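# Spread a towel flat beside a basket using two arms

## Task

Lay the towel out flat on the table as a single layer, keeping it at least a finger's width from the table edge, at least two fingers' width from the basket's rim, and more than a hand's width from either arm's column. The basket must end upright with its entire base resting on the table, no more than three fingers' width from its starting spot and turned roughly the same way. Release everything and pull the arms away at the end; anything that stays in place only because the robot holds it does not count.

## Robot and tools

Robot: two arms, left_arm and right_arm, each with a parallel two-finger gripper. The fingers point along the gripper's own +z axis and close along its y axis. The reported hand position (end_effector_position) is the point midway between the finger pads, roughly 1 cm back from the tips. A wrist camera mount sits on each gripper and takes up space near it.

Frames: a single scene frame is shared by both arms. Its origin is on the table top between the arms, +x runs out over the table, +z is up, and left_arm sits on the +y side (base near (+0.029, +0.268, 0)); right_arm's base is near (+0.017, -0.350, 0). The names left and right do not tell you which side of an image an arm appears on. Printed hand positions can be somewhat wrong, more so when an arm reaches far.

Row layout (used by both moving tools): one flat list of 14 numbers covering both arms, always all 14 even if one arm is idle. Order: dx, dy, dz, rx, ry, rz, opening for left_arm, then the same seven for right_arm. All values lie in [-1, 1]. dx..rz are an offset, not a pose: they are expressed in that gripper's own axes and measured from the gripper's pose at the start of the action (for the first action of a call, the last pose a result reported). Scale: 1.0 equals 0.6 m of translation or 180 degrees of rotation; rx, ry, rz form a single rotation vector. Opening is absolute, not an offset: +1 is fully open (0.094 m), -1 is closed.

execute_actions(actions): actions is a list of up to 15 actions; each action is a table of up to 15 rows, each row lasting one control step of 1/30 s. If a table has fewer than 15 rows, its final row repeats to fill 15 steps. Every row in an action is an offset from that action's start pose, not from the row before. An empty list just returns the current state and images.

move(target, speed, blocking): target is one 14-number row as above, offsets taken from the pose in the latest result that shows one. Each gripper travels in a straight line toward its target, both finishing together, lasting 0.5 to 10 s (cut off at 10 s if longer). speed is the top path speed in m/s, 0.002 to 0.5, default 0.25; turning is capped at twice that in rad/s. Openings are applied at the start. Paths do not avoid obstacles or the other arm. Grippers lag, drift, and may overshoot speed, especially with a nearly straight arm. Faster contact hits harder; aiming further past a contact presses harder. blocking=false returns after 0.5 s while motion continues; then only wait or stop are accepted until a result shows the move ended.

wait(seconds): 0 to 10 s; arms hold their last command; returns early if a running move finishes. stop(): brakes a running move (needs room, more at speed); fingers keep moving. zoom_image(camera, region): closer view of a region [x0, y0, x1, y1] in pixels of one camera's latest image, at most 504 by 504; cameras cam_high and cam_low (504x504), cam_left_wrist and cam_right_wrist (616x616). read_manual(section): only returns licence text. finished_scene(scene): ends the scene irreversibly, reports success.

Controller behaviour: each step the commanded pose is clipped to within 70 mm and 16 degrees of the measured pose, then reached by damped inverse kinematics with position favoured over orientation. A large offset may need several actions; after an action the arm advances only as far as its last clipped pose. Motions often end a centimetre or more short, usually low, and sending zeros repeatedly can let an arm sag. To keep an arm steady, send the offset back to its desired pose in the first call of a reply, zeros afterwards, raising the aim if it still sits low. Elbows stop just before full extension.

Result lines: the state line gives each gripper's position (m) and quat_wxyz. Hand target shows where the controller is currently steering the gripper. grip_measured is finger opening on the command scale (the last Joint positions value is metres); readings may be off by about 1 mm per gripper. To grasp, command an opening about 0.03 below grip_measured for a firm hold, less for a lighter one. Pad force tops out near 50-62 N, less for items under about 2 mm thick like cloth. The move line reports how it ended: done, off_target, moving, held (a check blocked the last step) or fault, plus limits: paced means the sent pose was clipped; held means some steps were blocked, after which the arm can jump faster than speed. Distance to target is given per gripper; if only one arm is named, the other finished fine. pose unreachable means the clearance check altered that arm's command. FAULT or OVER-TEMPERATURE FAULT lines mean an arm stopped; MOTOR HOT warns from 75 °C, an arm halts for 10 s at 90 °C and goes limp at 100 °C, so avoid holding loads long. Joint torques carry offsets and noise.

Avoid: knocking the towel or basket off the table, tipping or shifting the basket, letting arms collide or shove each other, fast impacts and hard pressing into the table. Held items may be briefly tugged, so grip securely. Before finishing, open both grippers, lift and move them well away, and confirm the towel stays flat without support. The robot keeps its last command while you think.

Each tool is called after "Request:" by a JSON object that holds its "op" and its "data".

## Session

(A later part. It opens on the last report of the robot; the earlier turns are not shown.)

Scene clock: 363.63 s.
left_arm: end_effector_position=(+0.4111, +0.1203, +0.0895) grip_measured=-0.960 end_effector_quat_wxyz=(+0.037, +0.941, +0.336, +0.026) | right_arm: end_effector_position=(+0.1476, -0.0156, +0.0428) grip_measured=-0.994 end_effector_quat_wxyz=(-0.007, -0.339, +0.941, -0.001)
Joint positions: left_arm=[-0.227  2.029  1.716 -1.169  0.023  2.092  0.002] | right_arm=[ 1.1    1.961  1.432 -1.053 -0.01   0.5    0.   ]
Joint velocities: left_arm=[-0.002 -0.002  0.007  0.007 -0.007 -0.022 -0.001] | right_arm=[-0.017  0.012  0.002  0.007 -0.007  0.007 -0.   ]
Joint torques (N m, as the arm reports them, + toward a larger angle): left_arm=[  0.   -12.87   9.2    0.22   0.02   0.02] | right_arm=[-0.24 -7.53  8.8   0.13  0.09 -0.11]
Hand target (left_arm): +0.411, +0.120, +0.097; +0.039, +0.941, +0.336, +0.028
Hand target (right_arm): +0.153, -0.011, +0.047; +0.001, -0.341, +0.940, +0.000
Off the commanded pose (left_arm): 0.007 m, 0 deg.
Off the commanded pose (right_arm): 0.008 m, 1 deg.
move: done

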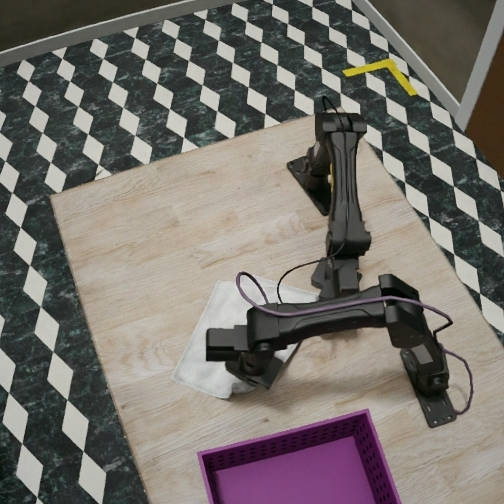

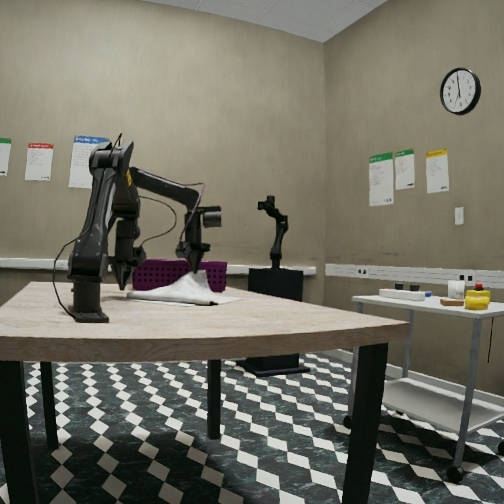

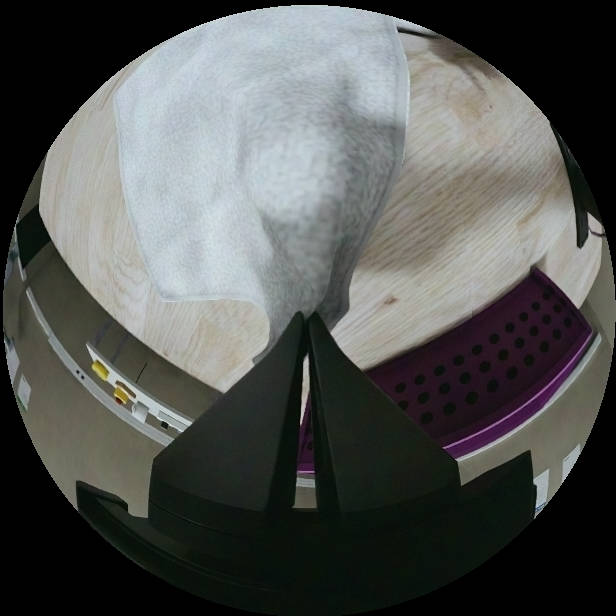

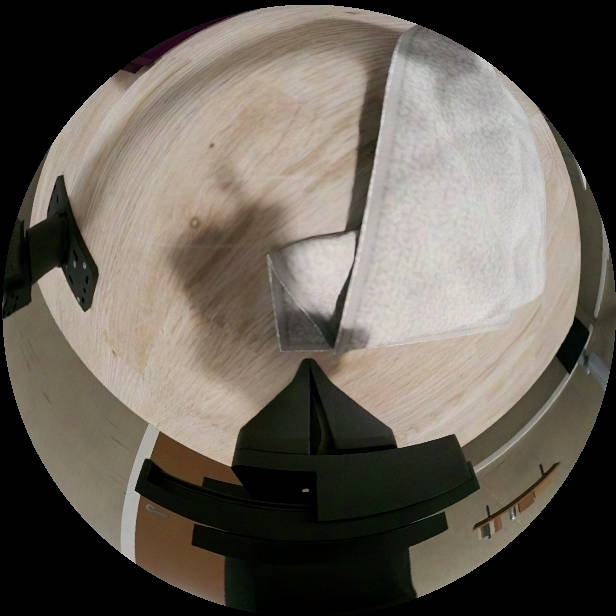

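Request:
{"op": "move", "data": {"target": [0,0,-0.012,0,0,0,-1, -0.021,0.015,0.05,0,0,0,-1], "speed": 0.04}}

Request:
{"op": "move", "data": {"target": [0,0,0,0,0,0,-1, 0.09,0,0.02,0,0,0,-1], "speed": 0.03}}

Scene clock: 372.60 s.
left_arm: end_effector_position=(+0.4103, +0.1206, +0.0895) grip_measured=-0.960 end_effector_quat_wxyz=(+0.036, +0.941, +0.336, +0.025) | right_arm: end_effector_position=(+0.1502, -0.0092, +0.0179) grip_measured=-0.994 end_effector_quat_wxyz=(-0.013, -0.339, +0.941, -0.008)
Joint positions: left_arm=[-0.227  2.029  1.716 -1.172  0.023  2.092  0.002] | right_arm=[ 1.1    2.032  1.432 -1.    -0.01   0.5    0.   ]
Joint velocities: left_arm=[-0.007 -0.002 -0.007  0.037  0.022  0.022 -0.   ] | right_arm=[ 0.007 -0.007 -0.002 -0.022 -0.007  0.007 -0.   ]
Joint torques (N m, as the arm reports them, + toward a larger angle): left_arm=[  0.08 -12.87   9.24   0.21   0.06   0.04] | right_arm=[ 0.45 -7.06  6.42  0.4   0.    0.07]
Hand target (left_arm): +0.411, +0.121, +0.097; +0.037, +0.941, +0.336, +0.027
Hand target (right_arm): +0.151, -0.001, +0.013; -0.007, -0.339, +0.941, -0.001
Off the commanded pose (left_arm): 0.007 m, 0 deg.
Off the commanded pose (right_arm): 0.010 m, 1 deg.
move: done

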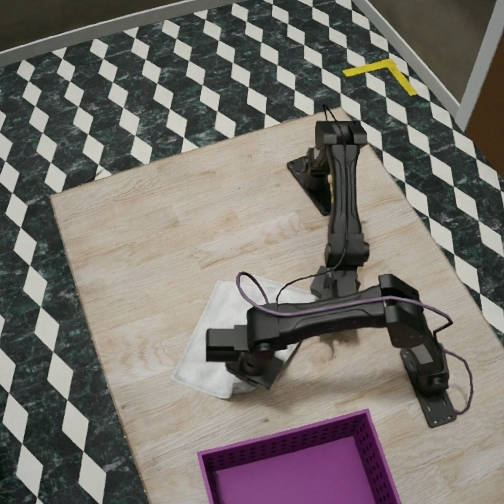

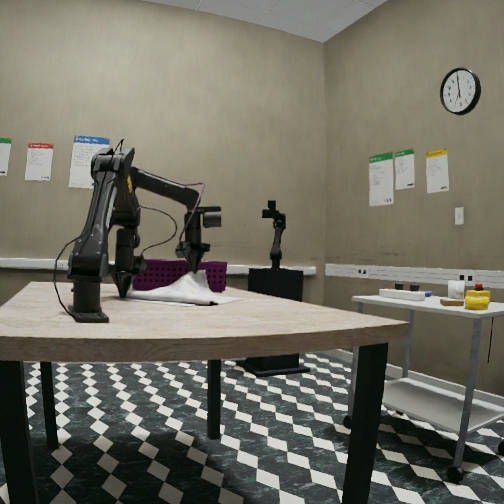

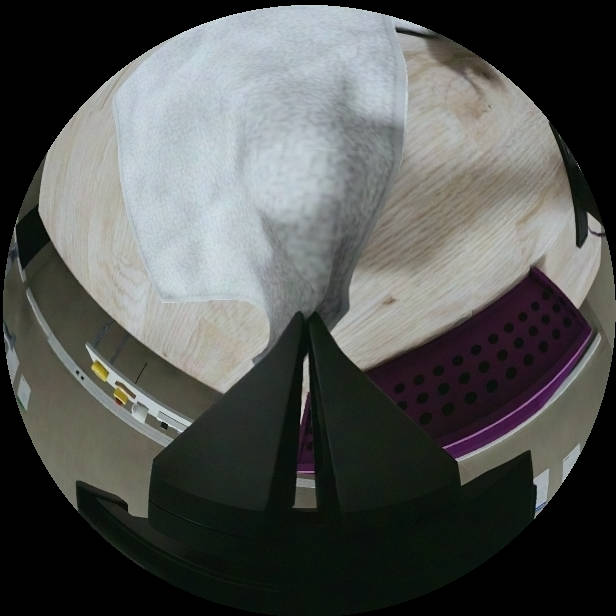

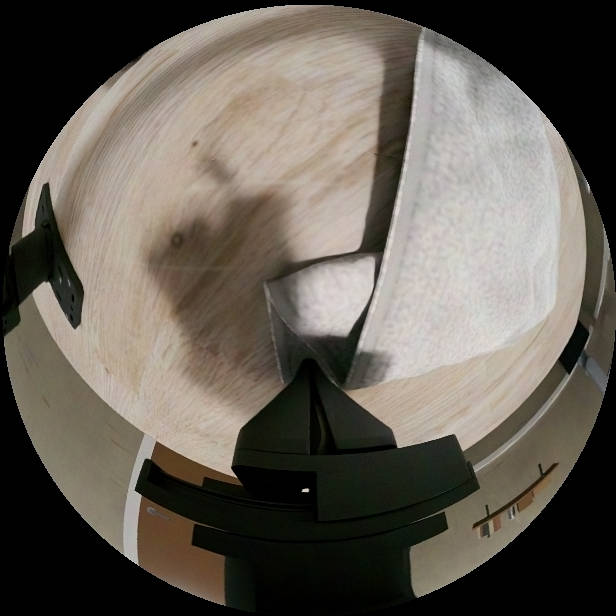

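Scene clock: 374.67 s.
left_arm: end_effector_position=(+0.4103, +0.1206, +0.0895) grip_measured=-0.960 end_effector_quat_wxyz=(+0.036, +0.941, +0.336, +0.025) | right_arm: end_effector_position=(+0.1248, -0.0255, +0.0164) grip_measured=-0.994 end_effector_quat_wxyz=(+0.016, -0.334, +0.942, +0.015)
Joint positions: left_arm=[-0.227  2.029  1.716 -1.172  0.023  2.092  0.002] | right_arm=[ 1.16   1.888  1.219 -0.859  0.007  0.57   0.   ]
Joint velocities: left_arm=[ 0.002  0.002 -0.007 -0.037 -0.051  0.037  0.   ] | right_arm=[-0.012 -0.007 -0.022  0.007 -0.066  0.051 -0.   ]
Joint torques (N m, as the arm reports them, + toward a larger angle): left_arm=[  0.1  -12.5    7.21   0.44   0.03   0.01] | right_arm=[ 1.25 -7.59  2.3  -0.02 -0.13  0.07]
Hand target (left_arm): +0.410, +0.121, +0.089; +0.036, +0.941, +0.336, +0.025
Hand target (right_arm): +0.109, -0.044, +0.008; -0.014, -0.338, +0.941, -0.007
Off the commanded pose (left_arm): 0.000 m, 0 deg.
Off the commanded pose (right_arm): 0.026 m, 4 deg.
move: off_target (right_arm)

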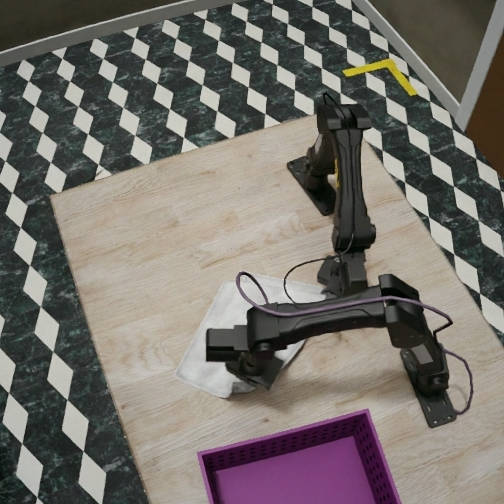

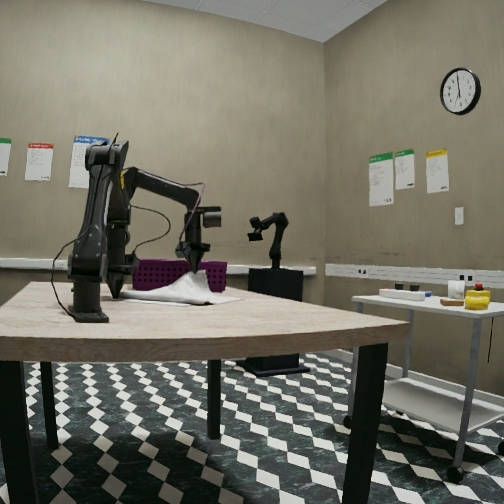

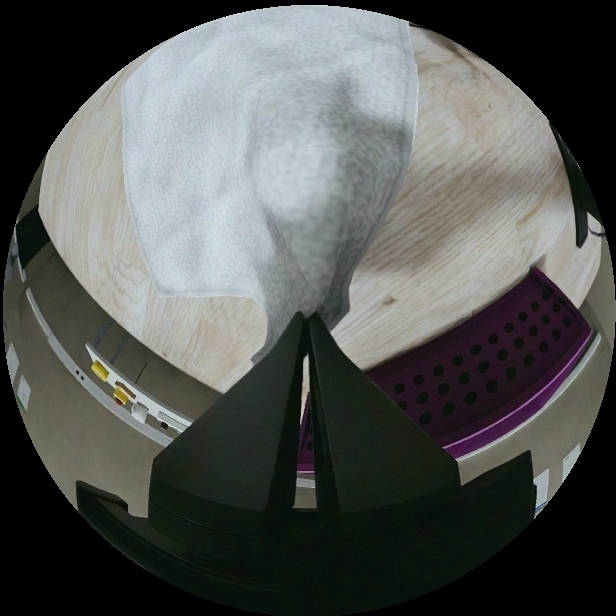

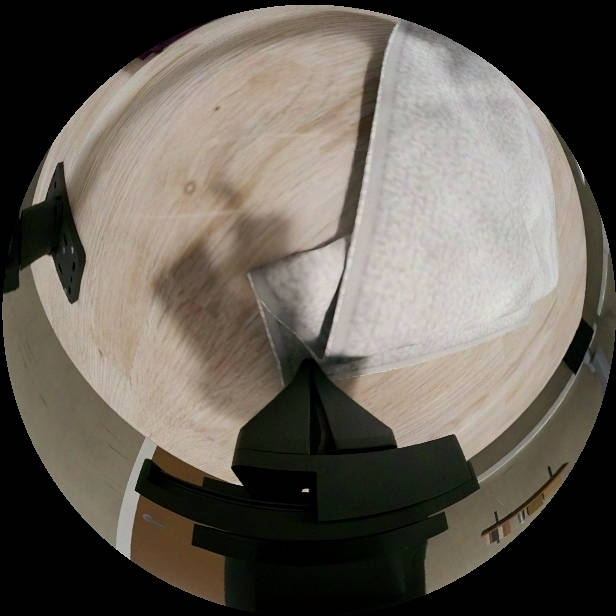

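Request:
{"op": "move", "data": {"target": [0,0,-0.01,0,0,0,-1, 0,0,-0.04,0,0,0,-0.4], "speed": 0.05}}

Scene clock: 378.87 s.
left_arm: end_effector_position=(+0.4099, +0.1207, +0.0894) grip_measured=-0.960 end_effector_quat_wxyz=(+0.036, +0.941, +0.336, +0.024) | right_arm: end_effector_position=(+0.1207, -0.0360, +0.0218) grip_measured=-0.403 end_effector_quat_wxyz=(-0.002, -0.333, +0.943, -0.006)
Joint positions: left_arm=[-0.227  2.029  1.716 -1.174  0.023  2.092  0.002] | right_arm=[ 1.16   1.887  1.242 -0.937  0.004  0.572  0.028]
Joint velocities: left_arm=[ 0.002 -0.002  0.007  0.095 -0.022 -0.051  0.   ] | right_arm=[ 0.002 -0.017 -0.012 -0.066 -0.081 -0.007 -0.001]
Joint torques (N m, as the arm reports them, + toward a larger angle): left_arm=[  0.05 -12.78   8.91   0.22   0.04   0.  ] | right_arm=[  0.04 -10.07   8.43   0.1    0.03  -0.02]
Hand target (left_arm): +0.410, +0.121, +0.095; +0.036, +0.941, +0.336, +0.025
Hand target (right_arm): +0.124, -0.027, +0.040; +0.016, -0.334, +0.942, +0.015
Off the commanded pose (left_arm): 0.006 m, 0 deg.
Off the commanded pose (right_arm): 0.021 m, 3 deg.
move: off_target (right_arm)

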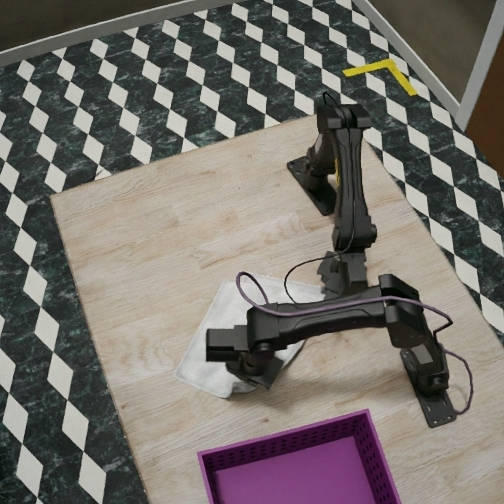

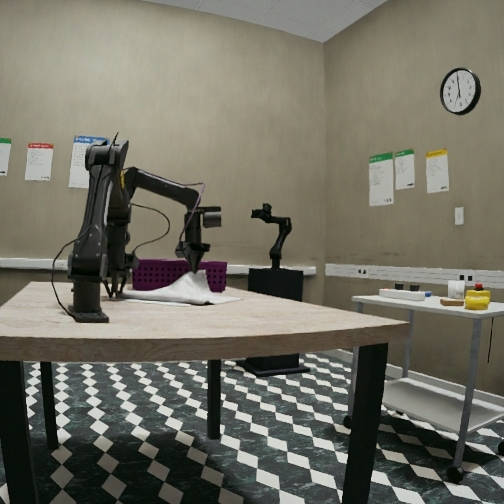

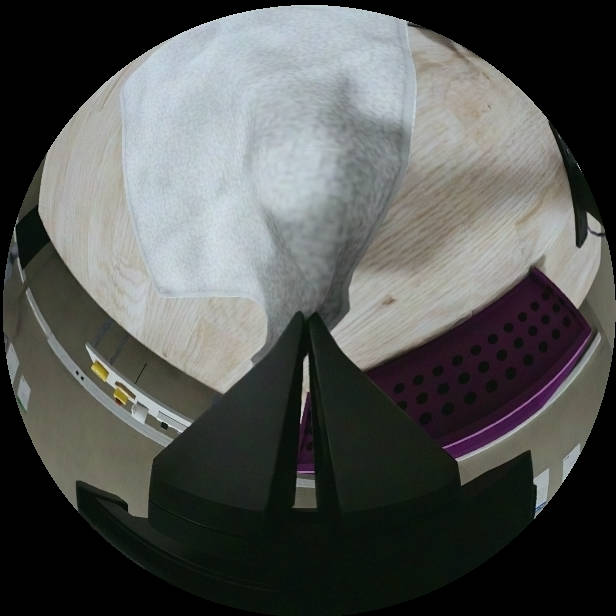

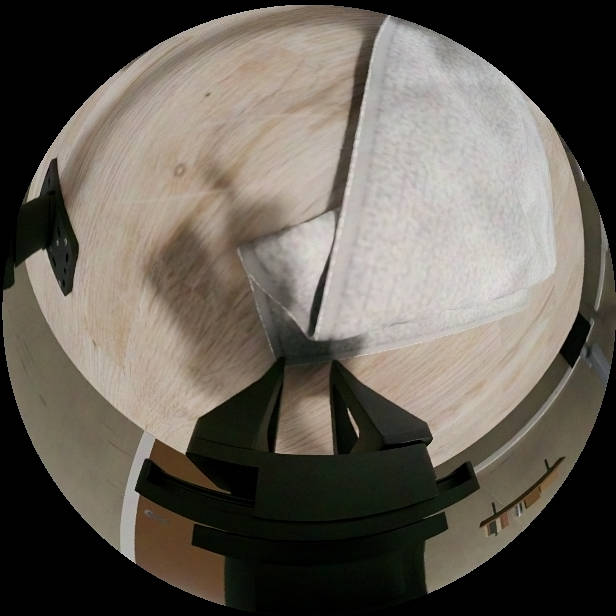

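Request:
{"op": "zoom_image", "data": {"camera": "cam_right_wrist", "region": [200,220,460,420]}}

Region (200, 220, 460, 420) of cam_right_wrist's 616x616 image, scaled by 1.938, with more detail than that image has; it fills the top 388 rows of this view, and the rest is white.

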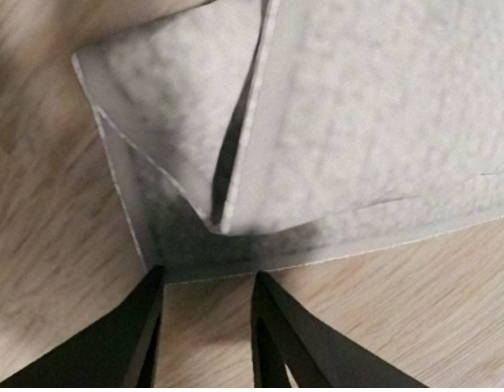

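Request:
{"op": "execute_actions", "data": {"actions": [[[0,0,-0.01,0,0,0,-1, -0.006,0.018,-0.01,0,0,0,-1]],[[0,0,0,0,0,0,-1, 0,0,0.015,0,0,0,-1]],[[0,0,0,0,0,0,-1, 0,0,0.015,0,0,0,-1]]]}}

Request:
{"op": "move", "data": {"target": [0,0,0,0,0,0,-1, 0.13,0,0.02,0,0,0,-1], "speed": 0.03}}

Scene clock: 396.87 s.
left_arm: end_effector_position=(+0.4098, +0.1208, +0.0894) grip_measured=-0.960 end_effector_quat_wxyz=(+0.035, +0.941, +0.336, +0.024) | right_arm: end_effector_position=(+0.1180, -0.0326, +0.0176) grip_measured=-0.994 end_effector_quat_wxyz=(-0.001, -0.332, +0.943, -0.005)
Joint positions: left_arm=[-0.227  2.029  1.716 -1.175  0.023  2.092  0.002] | right_arm=[ 1.171  1.901  1.243 -0.923  0.004  0.586  0.   ]
Joint velocities: left_arm=[-0.002 -0.022 -0.007  0.022 -0.022  0.007 -0.001] | right_arm=[ 0.002 -0.012  0.002 -0.081 -0.022  0.007 -0.001]
Joint torques (N m, as the arm reports them, + toward a larger angle): left_arm=[  0.03 -12.37   7.34   0.43   0.01   0.01] | right_arm=[-0.01 -6.5   4.96  0.34  0.01 -0.01]
Hand target (left_arm): +0.410, +0.121, +0.089; +0.035, +0.941, +0.336, +0.024
Hand target (right_arm): +0.118, -0.032, +0.012; -0.002, -0.332, +0.943, -0.006
Off the commanded pose (left_arm): 0.000 m, 0 deg.
Off the commanded pose (right_arm): 0.006 m, 0 deg.

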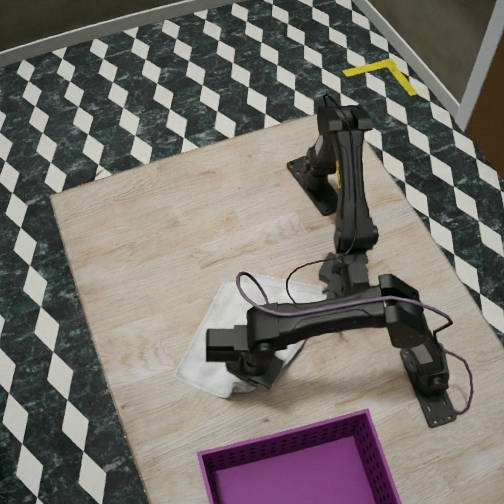

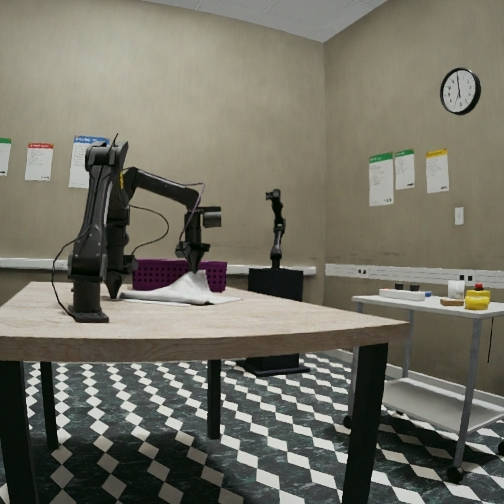

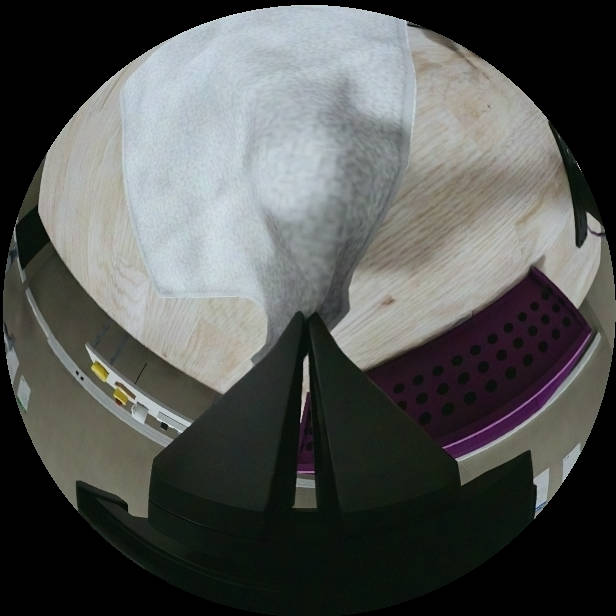

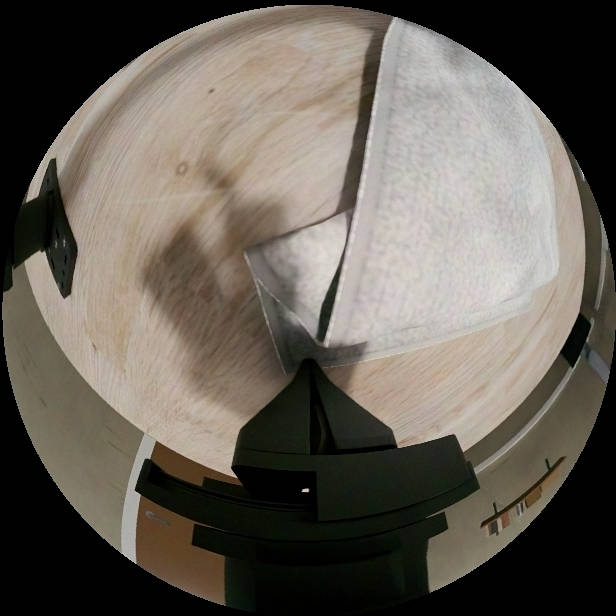

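Scene clock: 399.77 s.
left_arm: end_effector_position=(+0.4098, +0.1208, +0.0894) grip_measured=-0.960 end_effector_quat_wxyz=(+0.035, +0.941, +0.336, +0.024) | right_arm: end_effector_position=(+0.0722, -0.0598, +0.0149) grip_measured=-0.994 end_effector_quat_wxyz=(+0.029, -0.326, +0.945, +0.020)
Joint positions: left_arm=[-0.227  2.029  1.716 -1.175  0.023  2.092  0.002] | right_arm=[ 1.308  1.711  0.988 -0.784  0.032  0.733  0.   ]
Joint velocities: left_arm=[-0.002  0.002  0.007 -0.095  0.007 -0.095  0.   ] | right_arm=[-0.022 -0.002 -0.032 -0.007  0.066  0.007  0.001]
Joint torques (N m, as the arm reports them, + toward a larger angle): left_arm=[  0.11 -12.43   7.32   0.44   0.02  -0.01] | right_arm=[ 1.3  -6.24  2.14 -0.02 -0.25  0.1 ]
Hand target (left_arm): +0.410, +0.121, +0.089; +0.035, +0.941, +0.336, +0.024
Hand target (right_arm): +0.058, -0.081, +0.007; -0.002, -0.332, +0.943, -0.005
Off the commanded pose (left_arm): 0.000 m, 0 deg.
Off the commanded pose (right_arm): 0.028 m, 5 deg.
move: off_target (right_arm)

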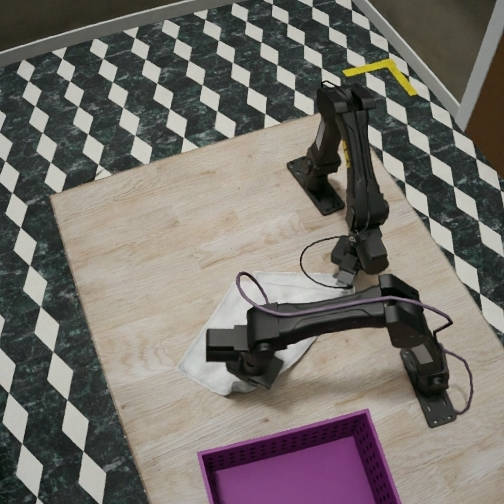

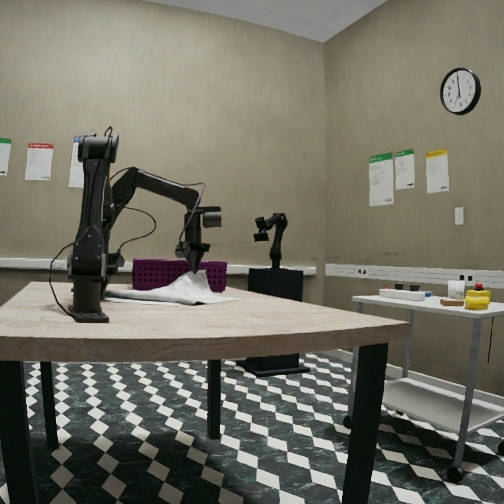

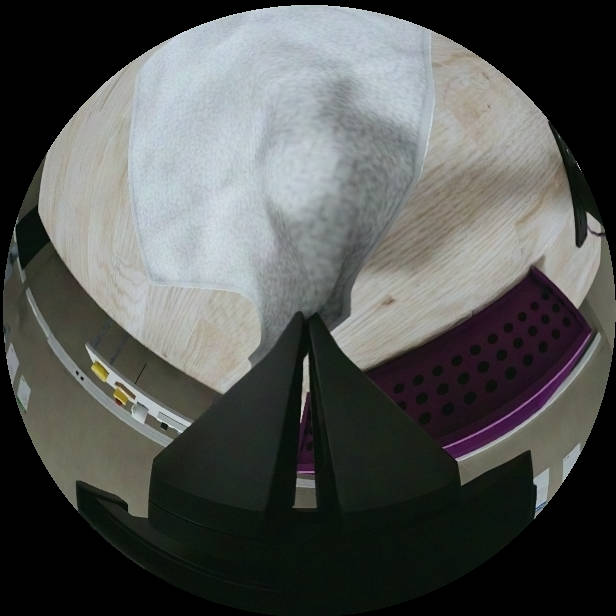

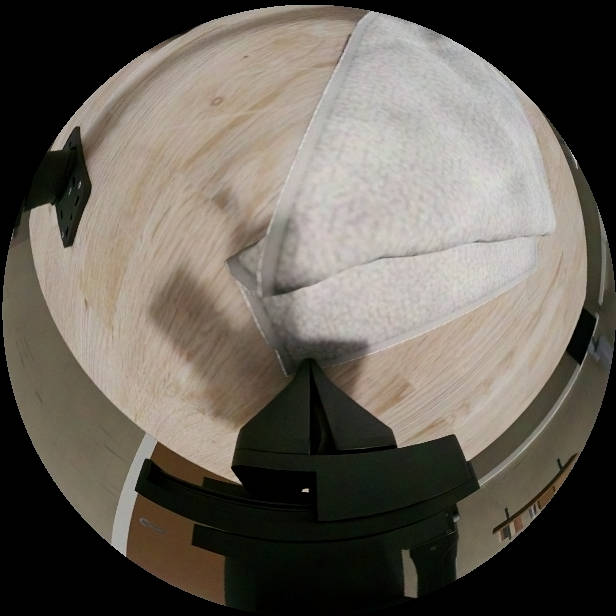

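Request:
{"op": "execute_actions", "data": {"actions": [[[0,0,-0.01,0,0,0,-1, 0,0,-0.04,-0.01,0.012,0,-1]],[[0,0,0,0,0,0,-1, -0.032,-0.025,-0.01,0,0,0,-0.15]],[[0,0,0,0,0,0,-1, 0,0,0,0,0,0,-0.15]]]}}

Scene clock: 407.23 s.
left_arm: end_effector_position=(+0.4093, +0.1210, +0.0894) grip_measured=-0.960 end_effector_quat_wxyz=(+0.035, +0.941, +0.336, +0.023) | right_arm: end_effector_position=(+0.0890, -0.0789, +0.0221) grip_measured=-0.153 end_effector_quat_wxyz=(-0.007, -0.325, +0.946, -0.001)
Joint positions: left_arm=[-0.227  2.029  1.716 -1.177  0.023  2.092  0.002] | right_arm=[ 1.21   1.71   1.02  -0.892 -0.011  0.639  0.04 ]
Joint velocities: left_arm=[ 0.002  0.007  0.012 -0.007 -0.037 -0.022  0.   ] | right_arm=[ 0.007  0.012 -0.007  0.022 -0.037 -0.066 -0.001]
Joint torques (N m, as the arm reports them, + toward a larger angle): left_arm=[  0.04 -12.42   7.26   0.45   0.03   0.02] | right_arm=[-0.01 -5.84  5.7   0.18  0.   -0.01]
Hand target (left_arm): +0.409, +0.121, +0.089; +0.035, +0.941, +0.336, +0.023
Hand target (right_arm): +0.089, -0.079, +0.022; -0.007, -0.325, +0.946, -0.001
Off the commanded pose (left_arm): 0.000 m, 0 deg.
Off the commanded pose (right_arm): 0.000 m, 0 deg.

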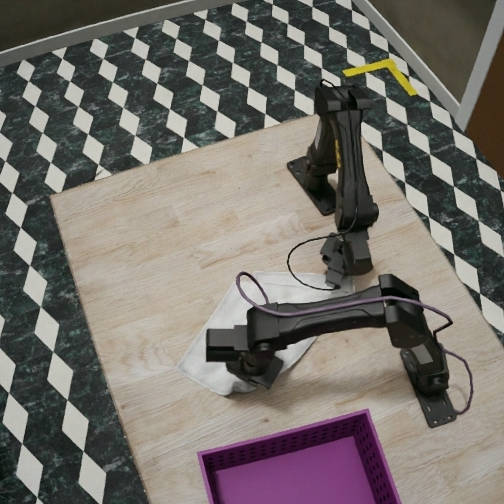

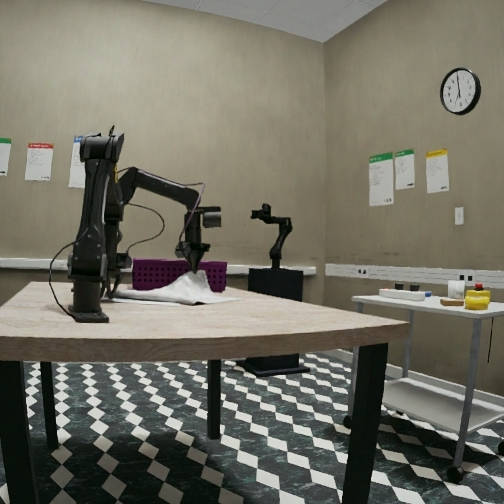

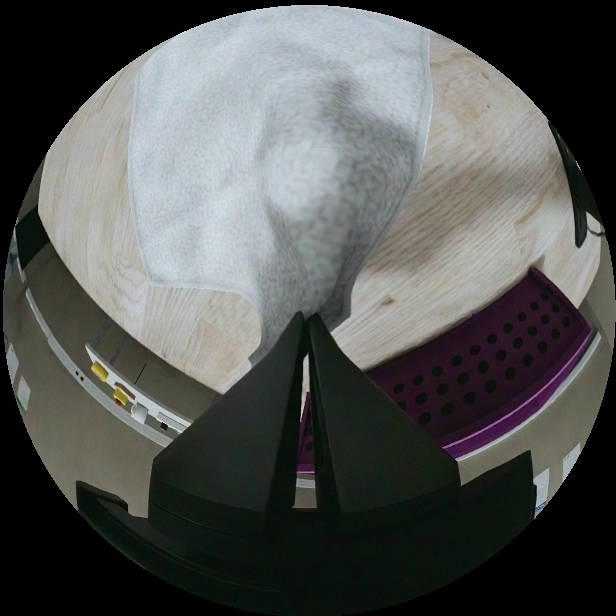

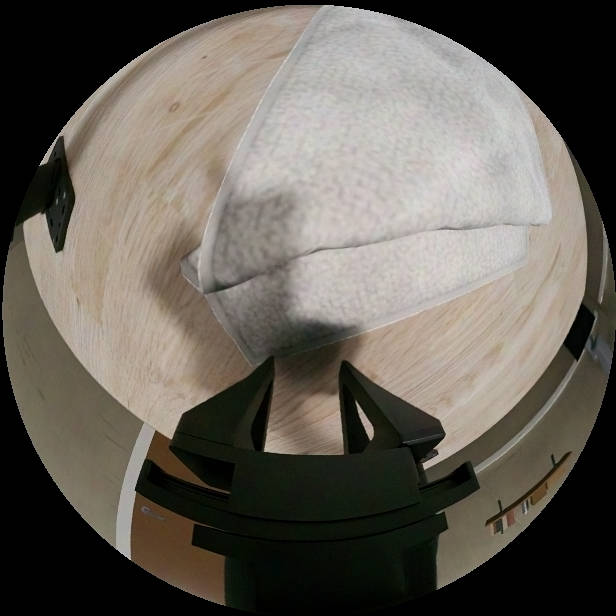

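Request:
{"op": "execute_actions", "data": {"actions": [[[0,0,0,0,0,0,-1, -0.033,0.01,-0.015,0,0,-0.1,-0.15]],[[0,0,0,0,0,0,-1, 0,0,0,0,0,0,-0.15]],[[0,0,0,0,0,0,-1, 0,0,0.025,0,0,0,-0.15]],[[0,0,0,0,0,0,-1, 0,0,0.015,0,0,0,-0.15]],[[0,0,0,0,0,0,-1, 0,0,0.01,0,0,0,-0.15]]]}}

Scene clock: 414.67 s.
left_arm: end_effector_position=(+0.4093, +0.1210, +0.0894) grip_measured=-0.960 end_effector_quat_wxyz=(+0.035, +0.941, +0.336, +0.023) | right_arm: end_effector_position=(+0.0954, -0.0700, +0.0160) grip_measured=-0.153 end_effector_quat_wxyz=(-0.012, -0.465, +0.885, -0.006)
Joint positions: left_arm=[-0.227  2.029  1.716 -1.177  0.023  2.092  0.002] | right_arm=[ 1.199  1.77   1.065 -0.892 -0.009  0.322  0.04 ]
Joint velocities: left_arm=[-0.002  0.007  0.002 -0.139 -0.095 -0.022  0.001] | right_arm=[ 0.012  0.012 -0.007  0.037  0.051 -0.037 -0.001]
Joint torques (N m, as the arm reports them, + toward a larger angle): left_arm=[  0.07 -12.33   7.2    0.45   0.04   0.02] | right_arm=[ 0.02 -5.57  4.3   0.36  0.    0.  ]
Hand target (left_arm): +0.409, +0.121, +0.089; +0.035, +0.941, +0.336, +0.023
Hand target (right_arm): +0.095, -0.070, +0.010; -0.012, -0.465, +0.885, -0.006
Off the commanded pose (left_arm): 0.000 m, 0 deg.
Off the commanded pose (right_arm): 0.006 m, 0 deg.

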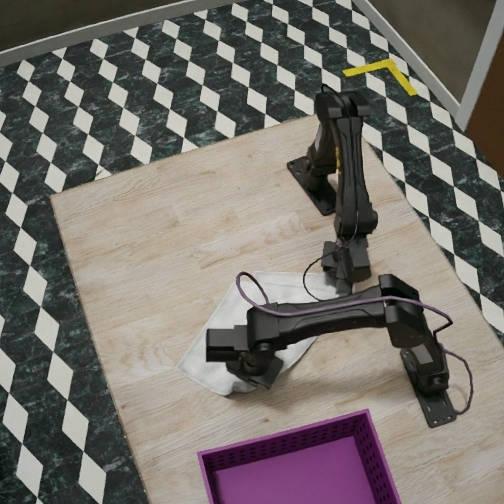

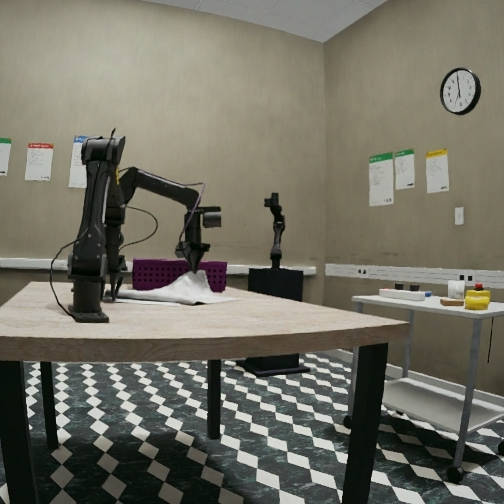

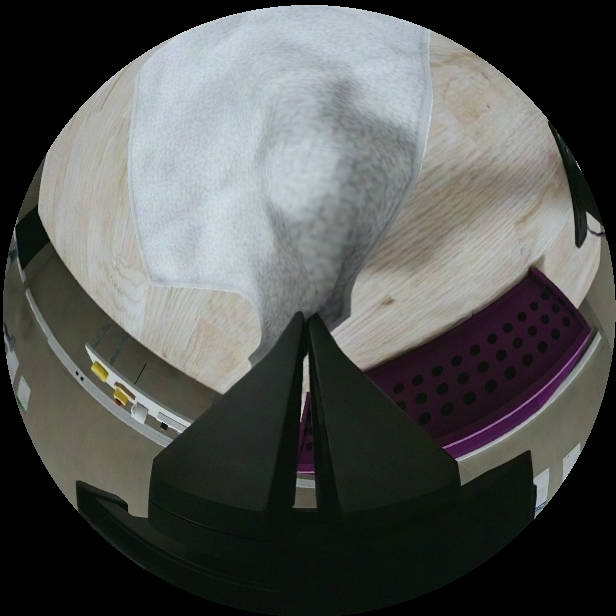

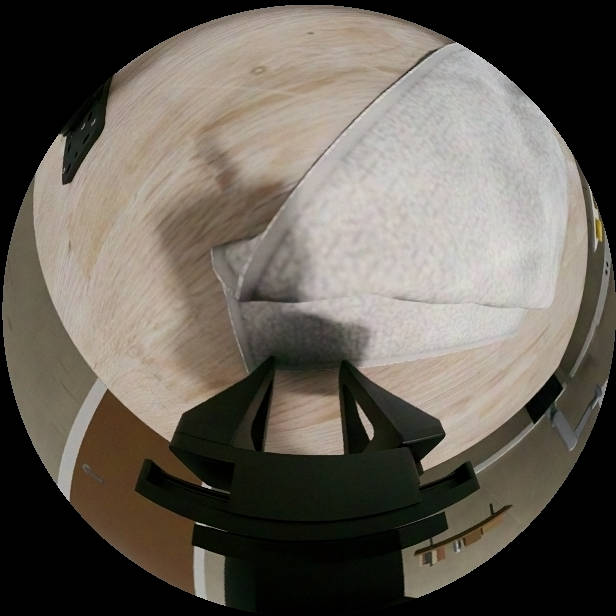

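Request:
{"op": "execute_actions", "data": {"actions": [[[0,0,0,0,0,0,-1, -0.01,0,-0.025,0,0,0,-0.15]],[[0,0,0,0,0,0,-1, -0.025,0,0,0,0,0,-0.15]],[[0,0,0,0,0,0,-1, 0,0,0.025,0,0,0,-0.15]],[[0,0,0,0,0,0,-1, 0,0,0.015,0,0,0,-0.15]],[[0,0,0,0,0,0,-1, 0,0,0.01,0,0,0,-0.15]]]}}

Scene clock: 420.57 s.
left_arm: end_effector_position=(+0.4093, +0.1210, +0.0894) grip_measured=-0.960 end_effector_quat_wxyz=(+0.035, +0.941, +0.336, +0.023) | right_arm: end_effector_position=(+0.0968, -0.0648, +0.0154) grip_measured=-0.153 end_effector_quat_wxyz=(-0.022, -0.469, +0.883, -0.016)
Joint positions: left_arm=[-0.227  2.029  1.716 -1.177  0.023  2.092  0.002] | right_arm=[ 1.199  1.815  1.118 -0.928 -0.009  0.312  0.04 ]
Joint velocities: left_arm=[-0.007 -0.002 -0.017 -0.095 -0.022  0.007 -0.   ] | right_arm=[-0.012  0.002 -0.022  0.007 -0.037  0.066  0.   ]
Joint torques (N m, as the arm reports them, + toward a larger angle): left_arm=[  0.04 -12.4    7.28   0.42   0.01   0.05] | right_arm=[ 0.02 -5.96  4.22  0.31  0.    0.  ]
Hand target (left_arm): +0.409, +0.121, +0.089; +0.035, +0.941, +0.336, +0.023
Hand target (right_arm): +0.097, -0.065, +0.010; -0.022, -0.469, +0.883, -0.016
Off the commanded pose (left_arm): 0.000 m, 0 deg.
Off the commanded pose (right_arm): 0.006 m, 0 deg.

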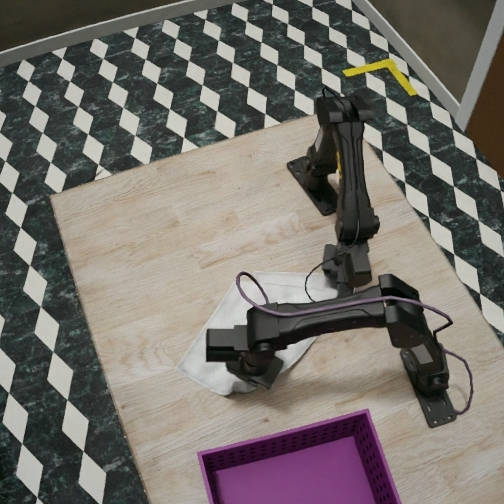

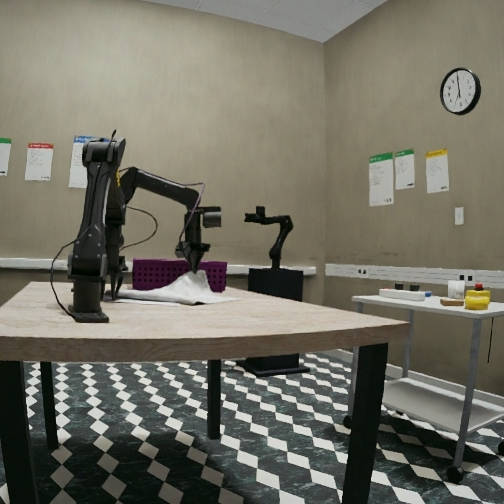

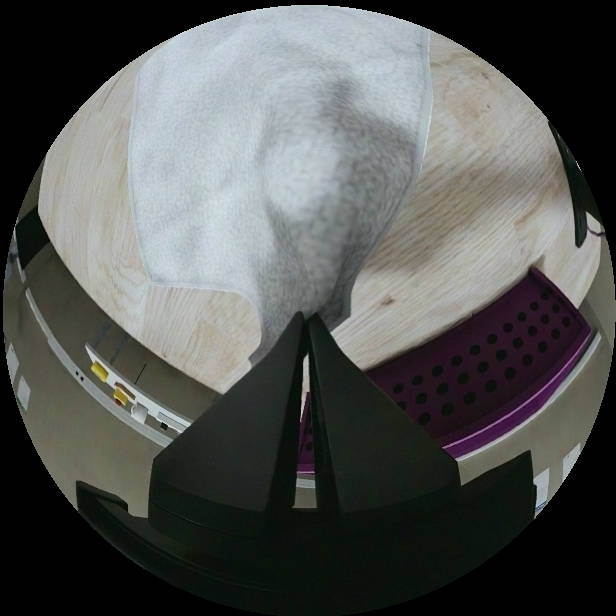

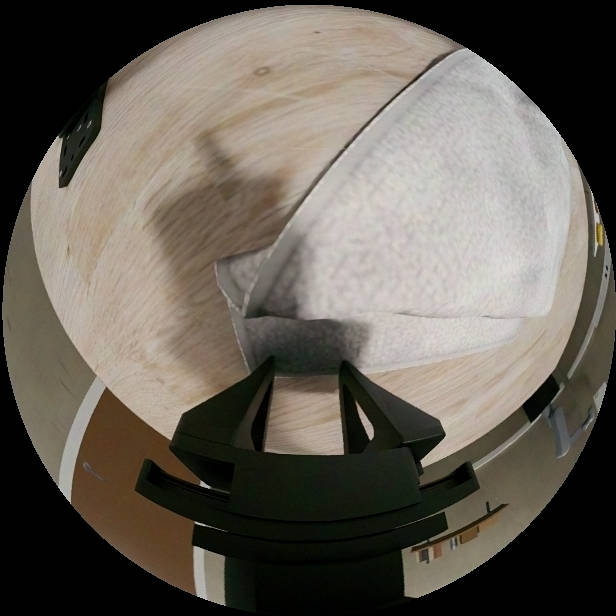

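Request:
{"op": "execute_actions", "data": {"actions": [[[0,0,0,0,0,0,-1, 0,0,0.012,0,0,0,-0.4]],[[0,0,0,0,0,0,-1, 0,0,0.012,0,0,0,-0.65]],[[0,0,0,0,0,0,-1, 0,0,0.01,0,0,0,-0.85]],[[0,0,0,0,0,0,-1, 0,0,0.01,0,0,0,-1]],[[0,0,0,0,0,0,-1, 0,0,0.005,0,0,0,-1]]]}}

Scene clock: 425.00 s.
left_arm: end_effector_position=(+0.4093, +0.1210, +0.0894) grip_measured=-0.960 end_effector_quat_wxyz=(+0.035, +0.941, +0.336, +0.023) | right_arm: end_effector_position=(+0.0959, -0.0636, +0.0154) grip_measured=-0.959 end_effector_quat_wxyz=(-0.023, -0.469, +0.883, -0.013)
Joint positions: left_arm=[-0.227  2.029  1.716 -1.177  0.023  2.092  0.002] | right_arm=[ 1.199  1.815  1.118 -0.924 -0.016  0.312  0.002]
Joint velocities: left_arm=[-0.002 -0.007  0.007  0.037  0.066 -0.037  0.   ] | right_arm=[-0.027 -0.017  0.002 -0.022 -0.066  0.007  0.   ]
Joint torques (N m, as the arm reports them, + toward a larger angle): left_arm=[  0.1  -12.5    7.16   0.41   0.     0.03] | right_arm=[ 0.01 -6.3   4.93  0.22  0.    0.  ]
Hand target (left_arm): +0.409, +0.121, +0.089; +0.035, +0.941, +0.336, +0.023
Hand target (right_arm): +0.096, -0.064, +0.012; -0.023, -0.469, +0.883, -0.013
Off the commanded pose (left_arm): 0.000 m, 0 deg.
Off the commanded pose (right_arm): 0.003 m, 0 deg.

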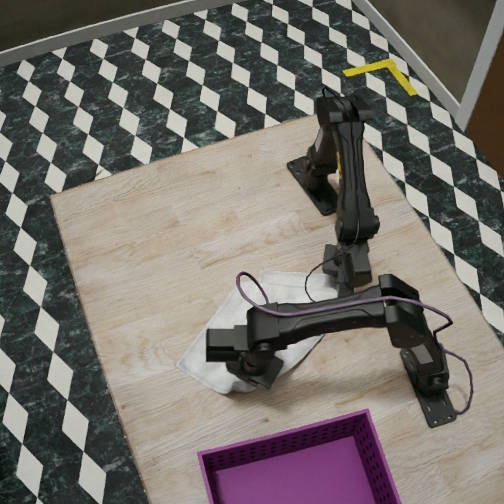

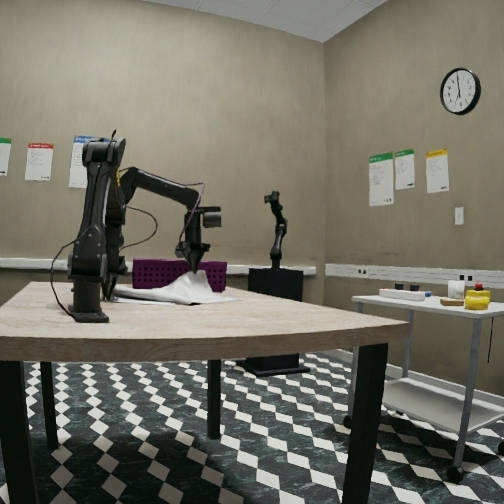

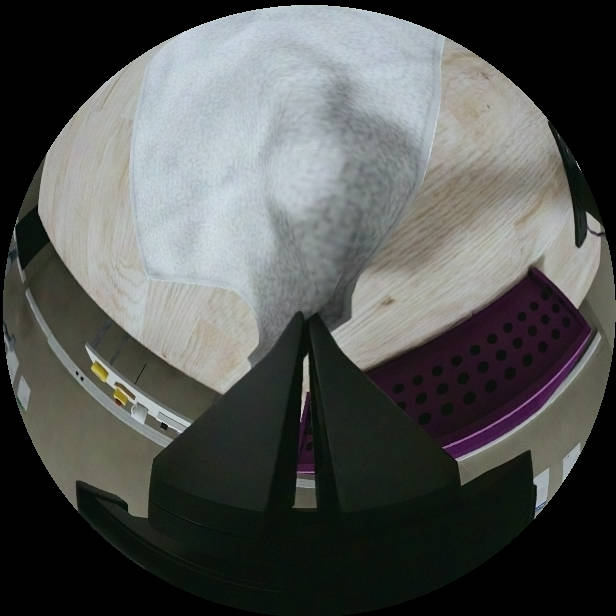

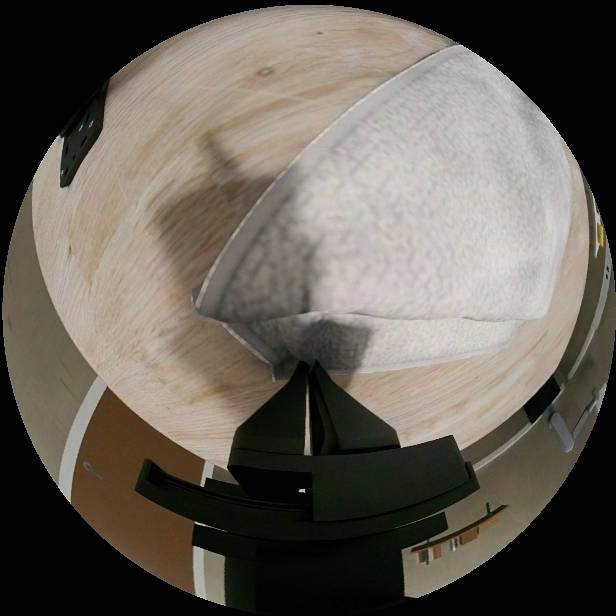

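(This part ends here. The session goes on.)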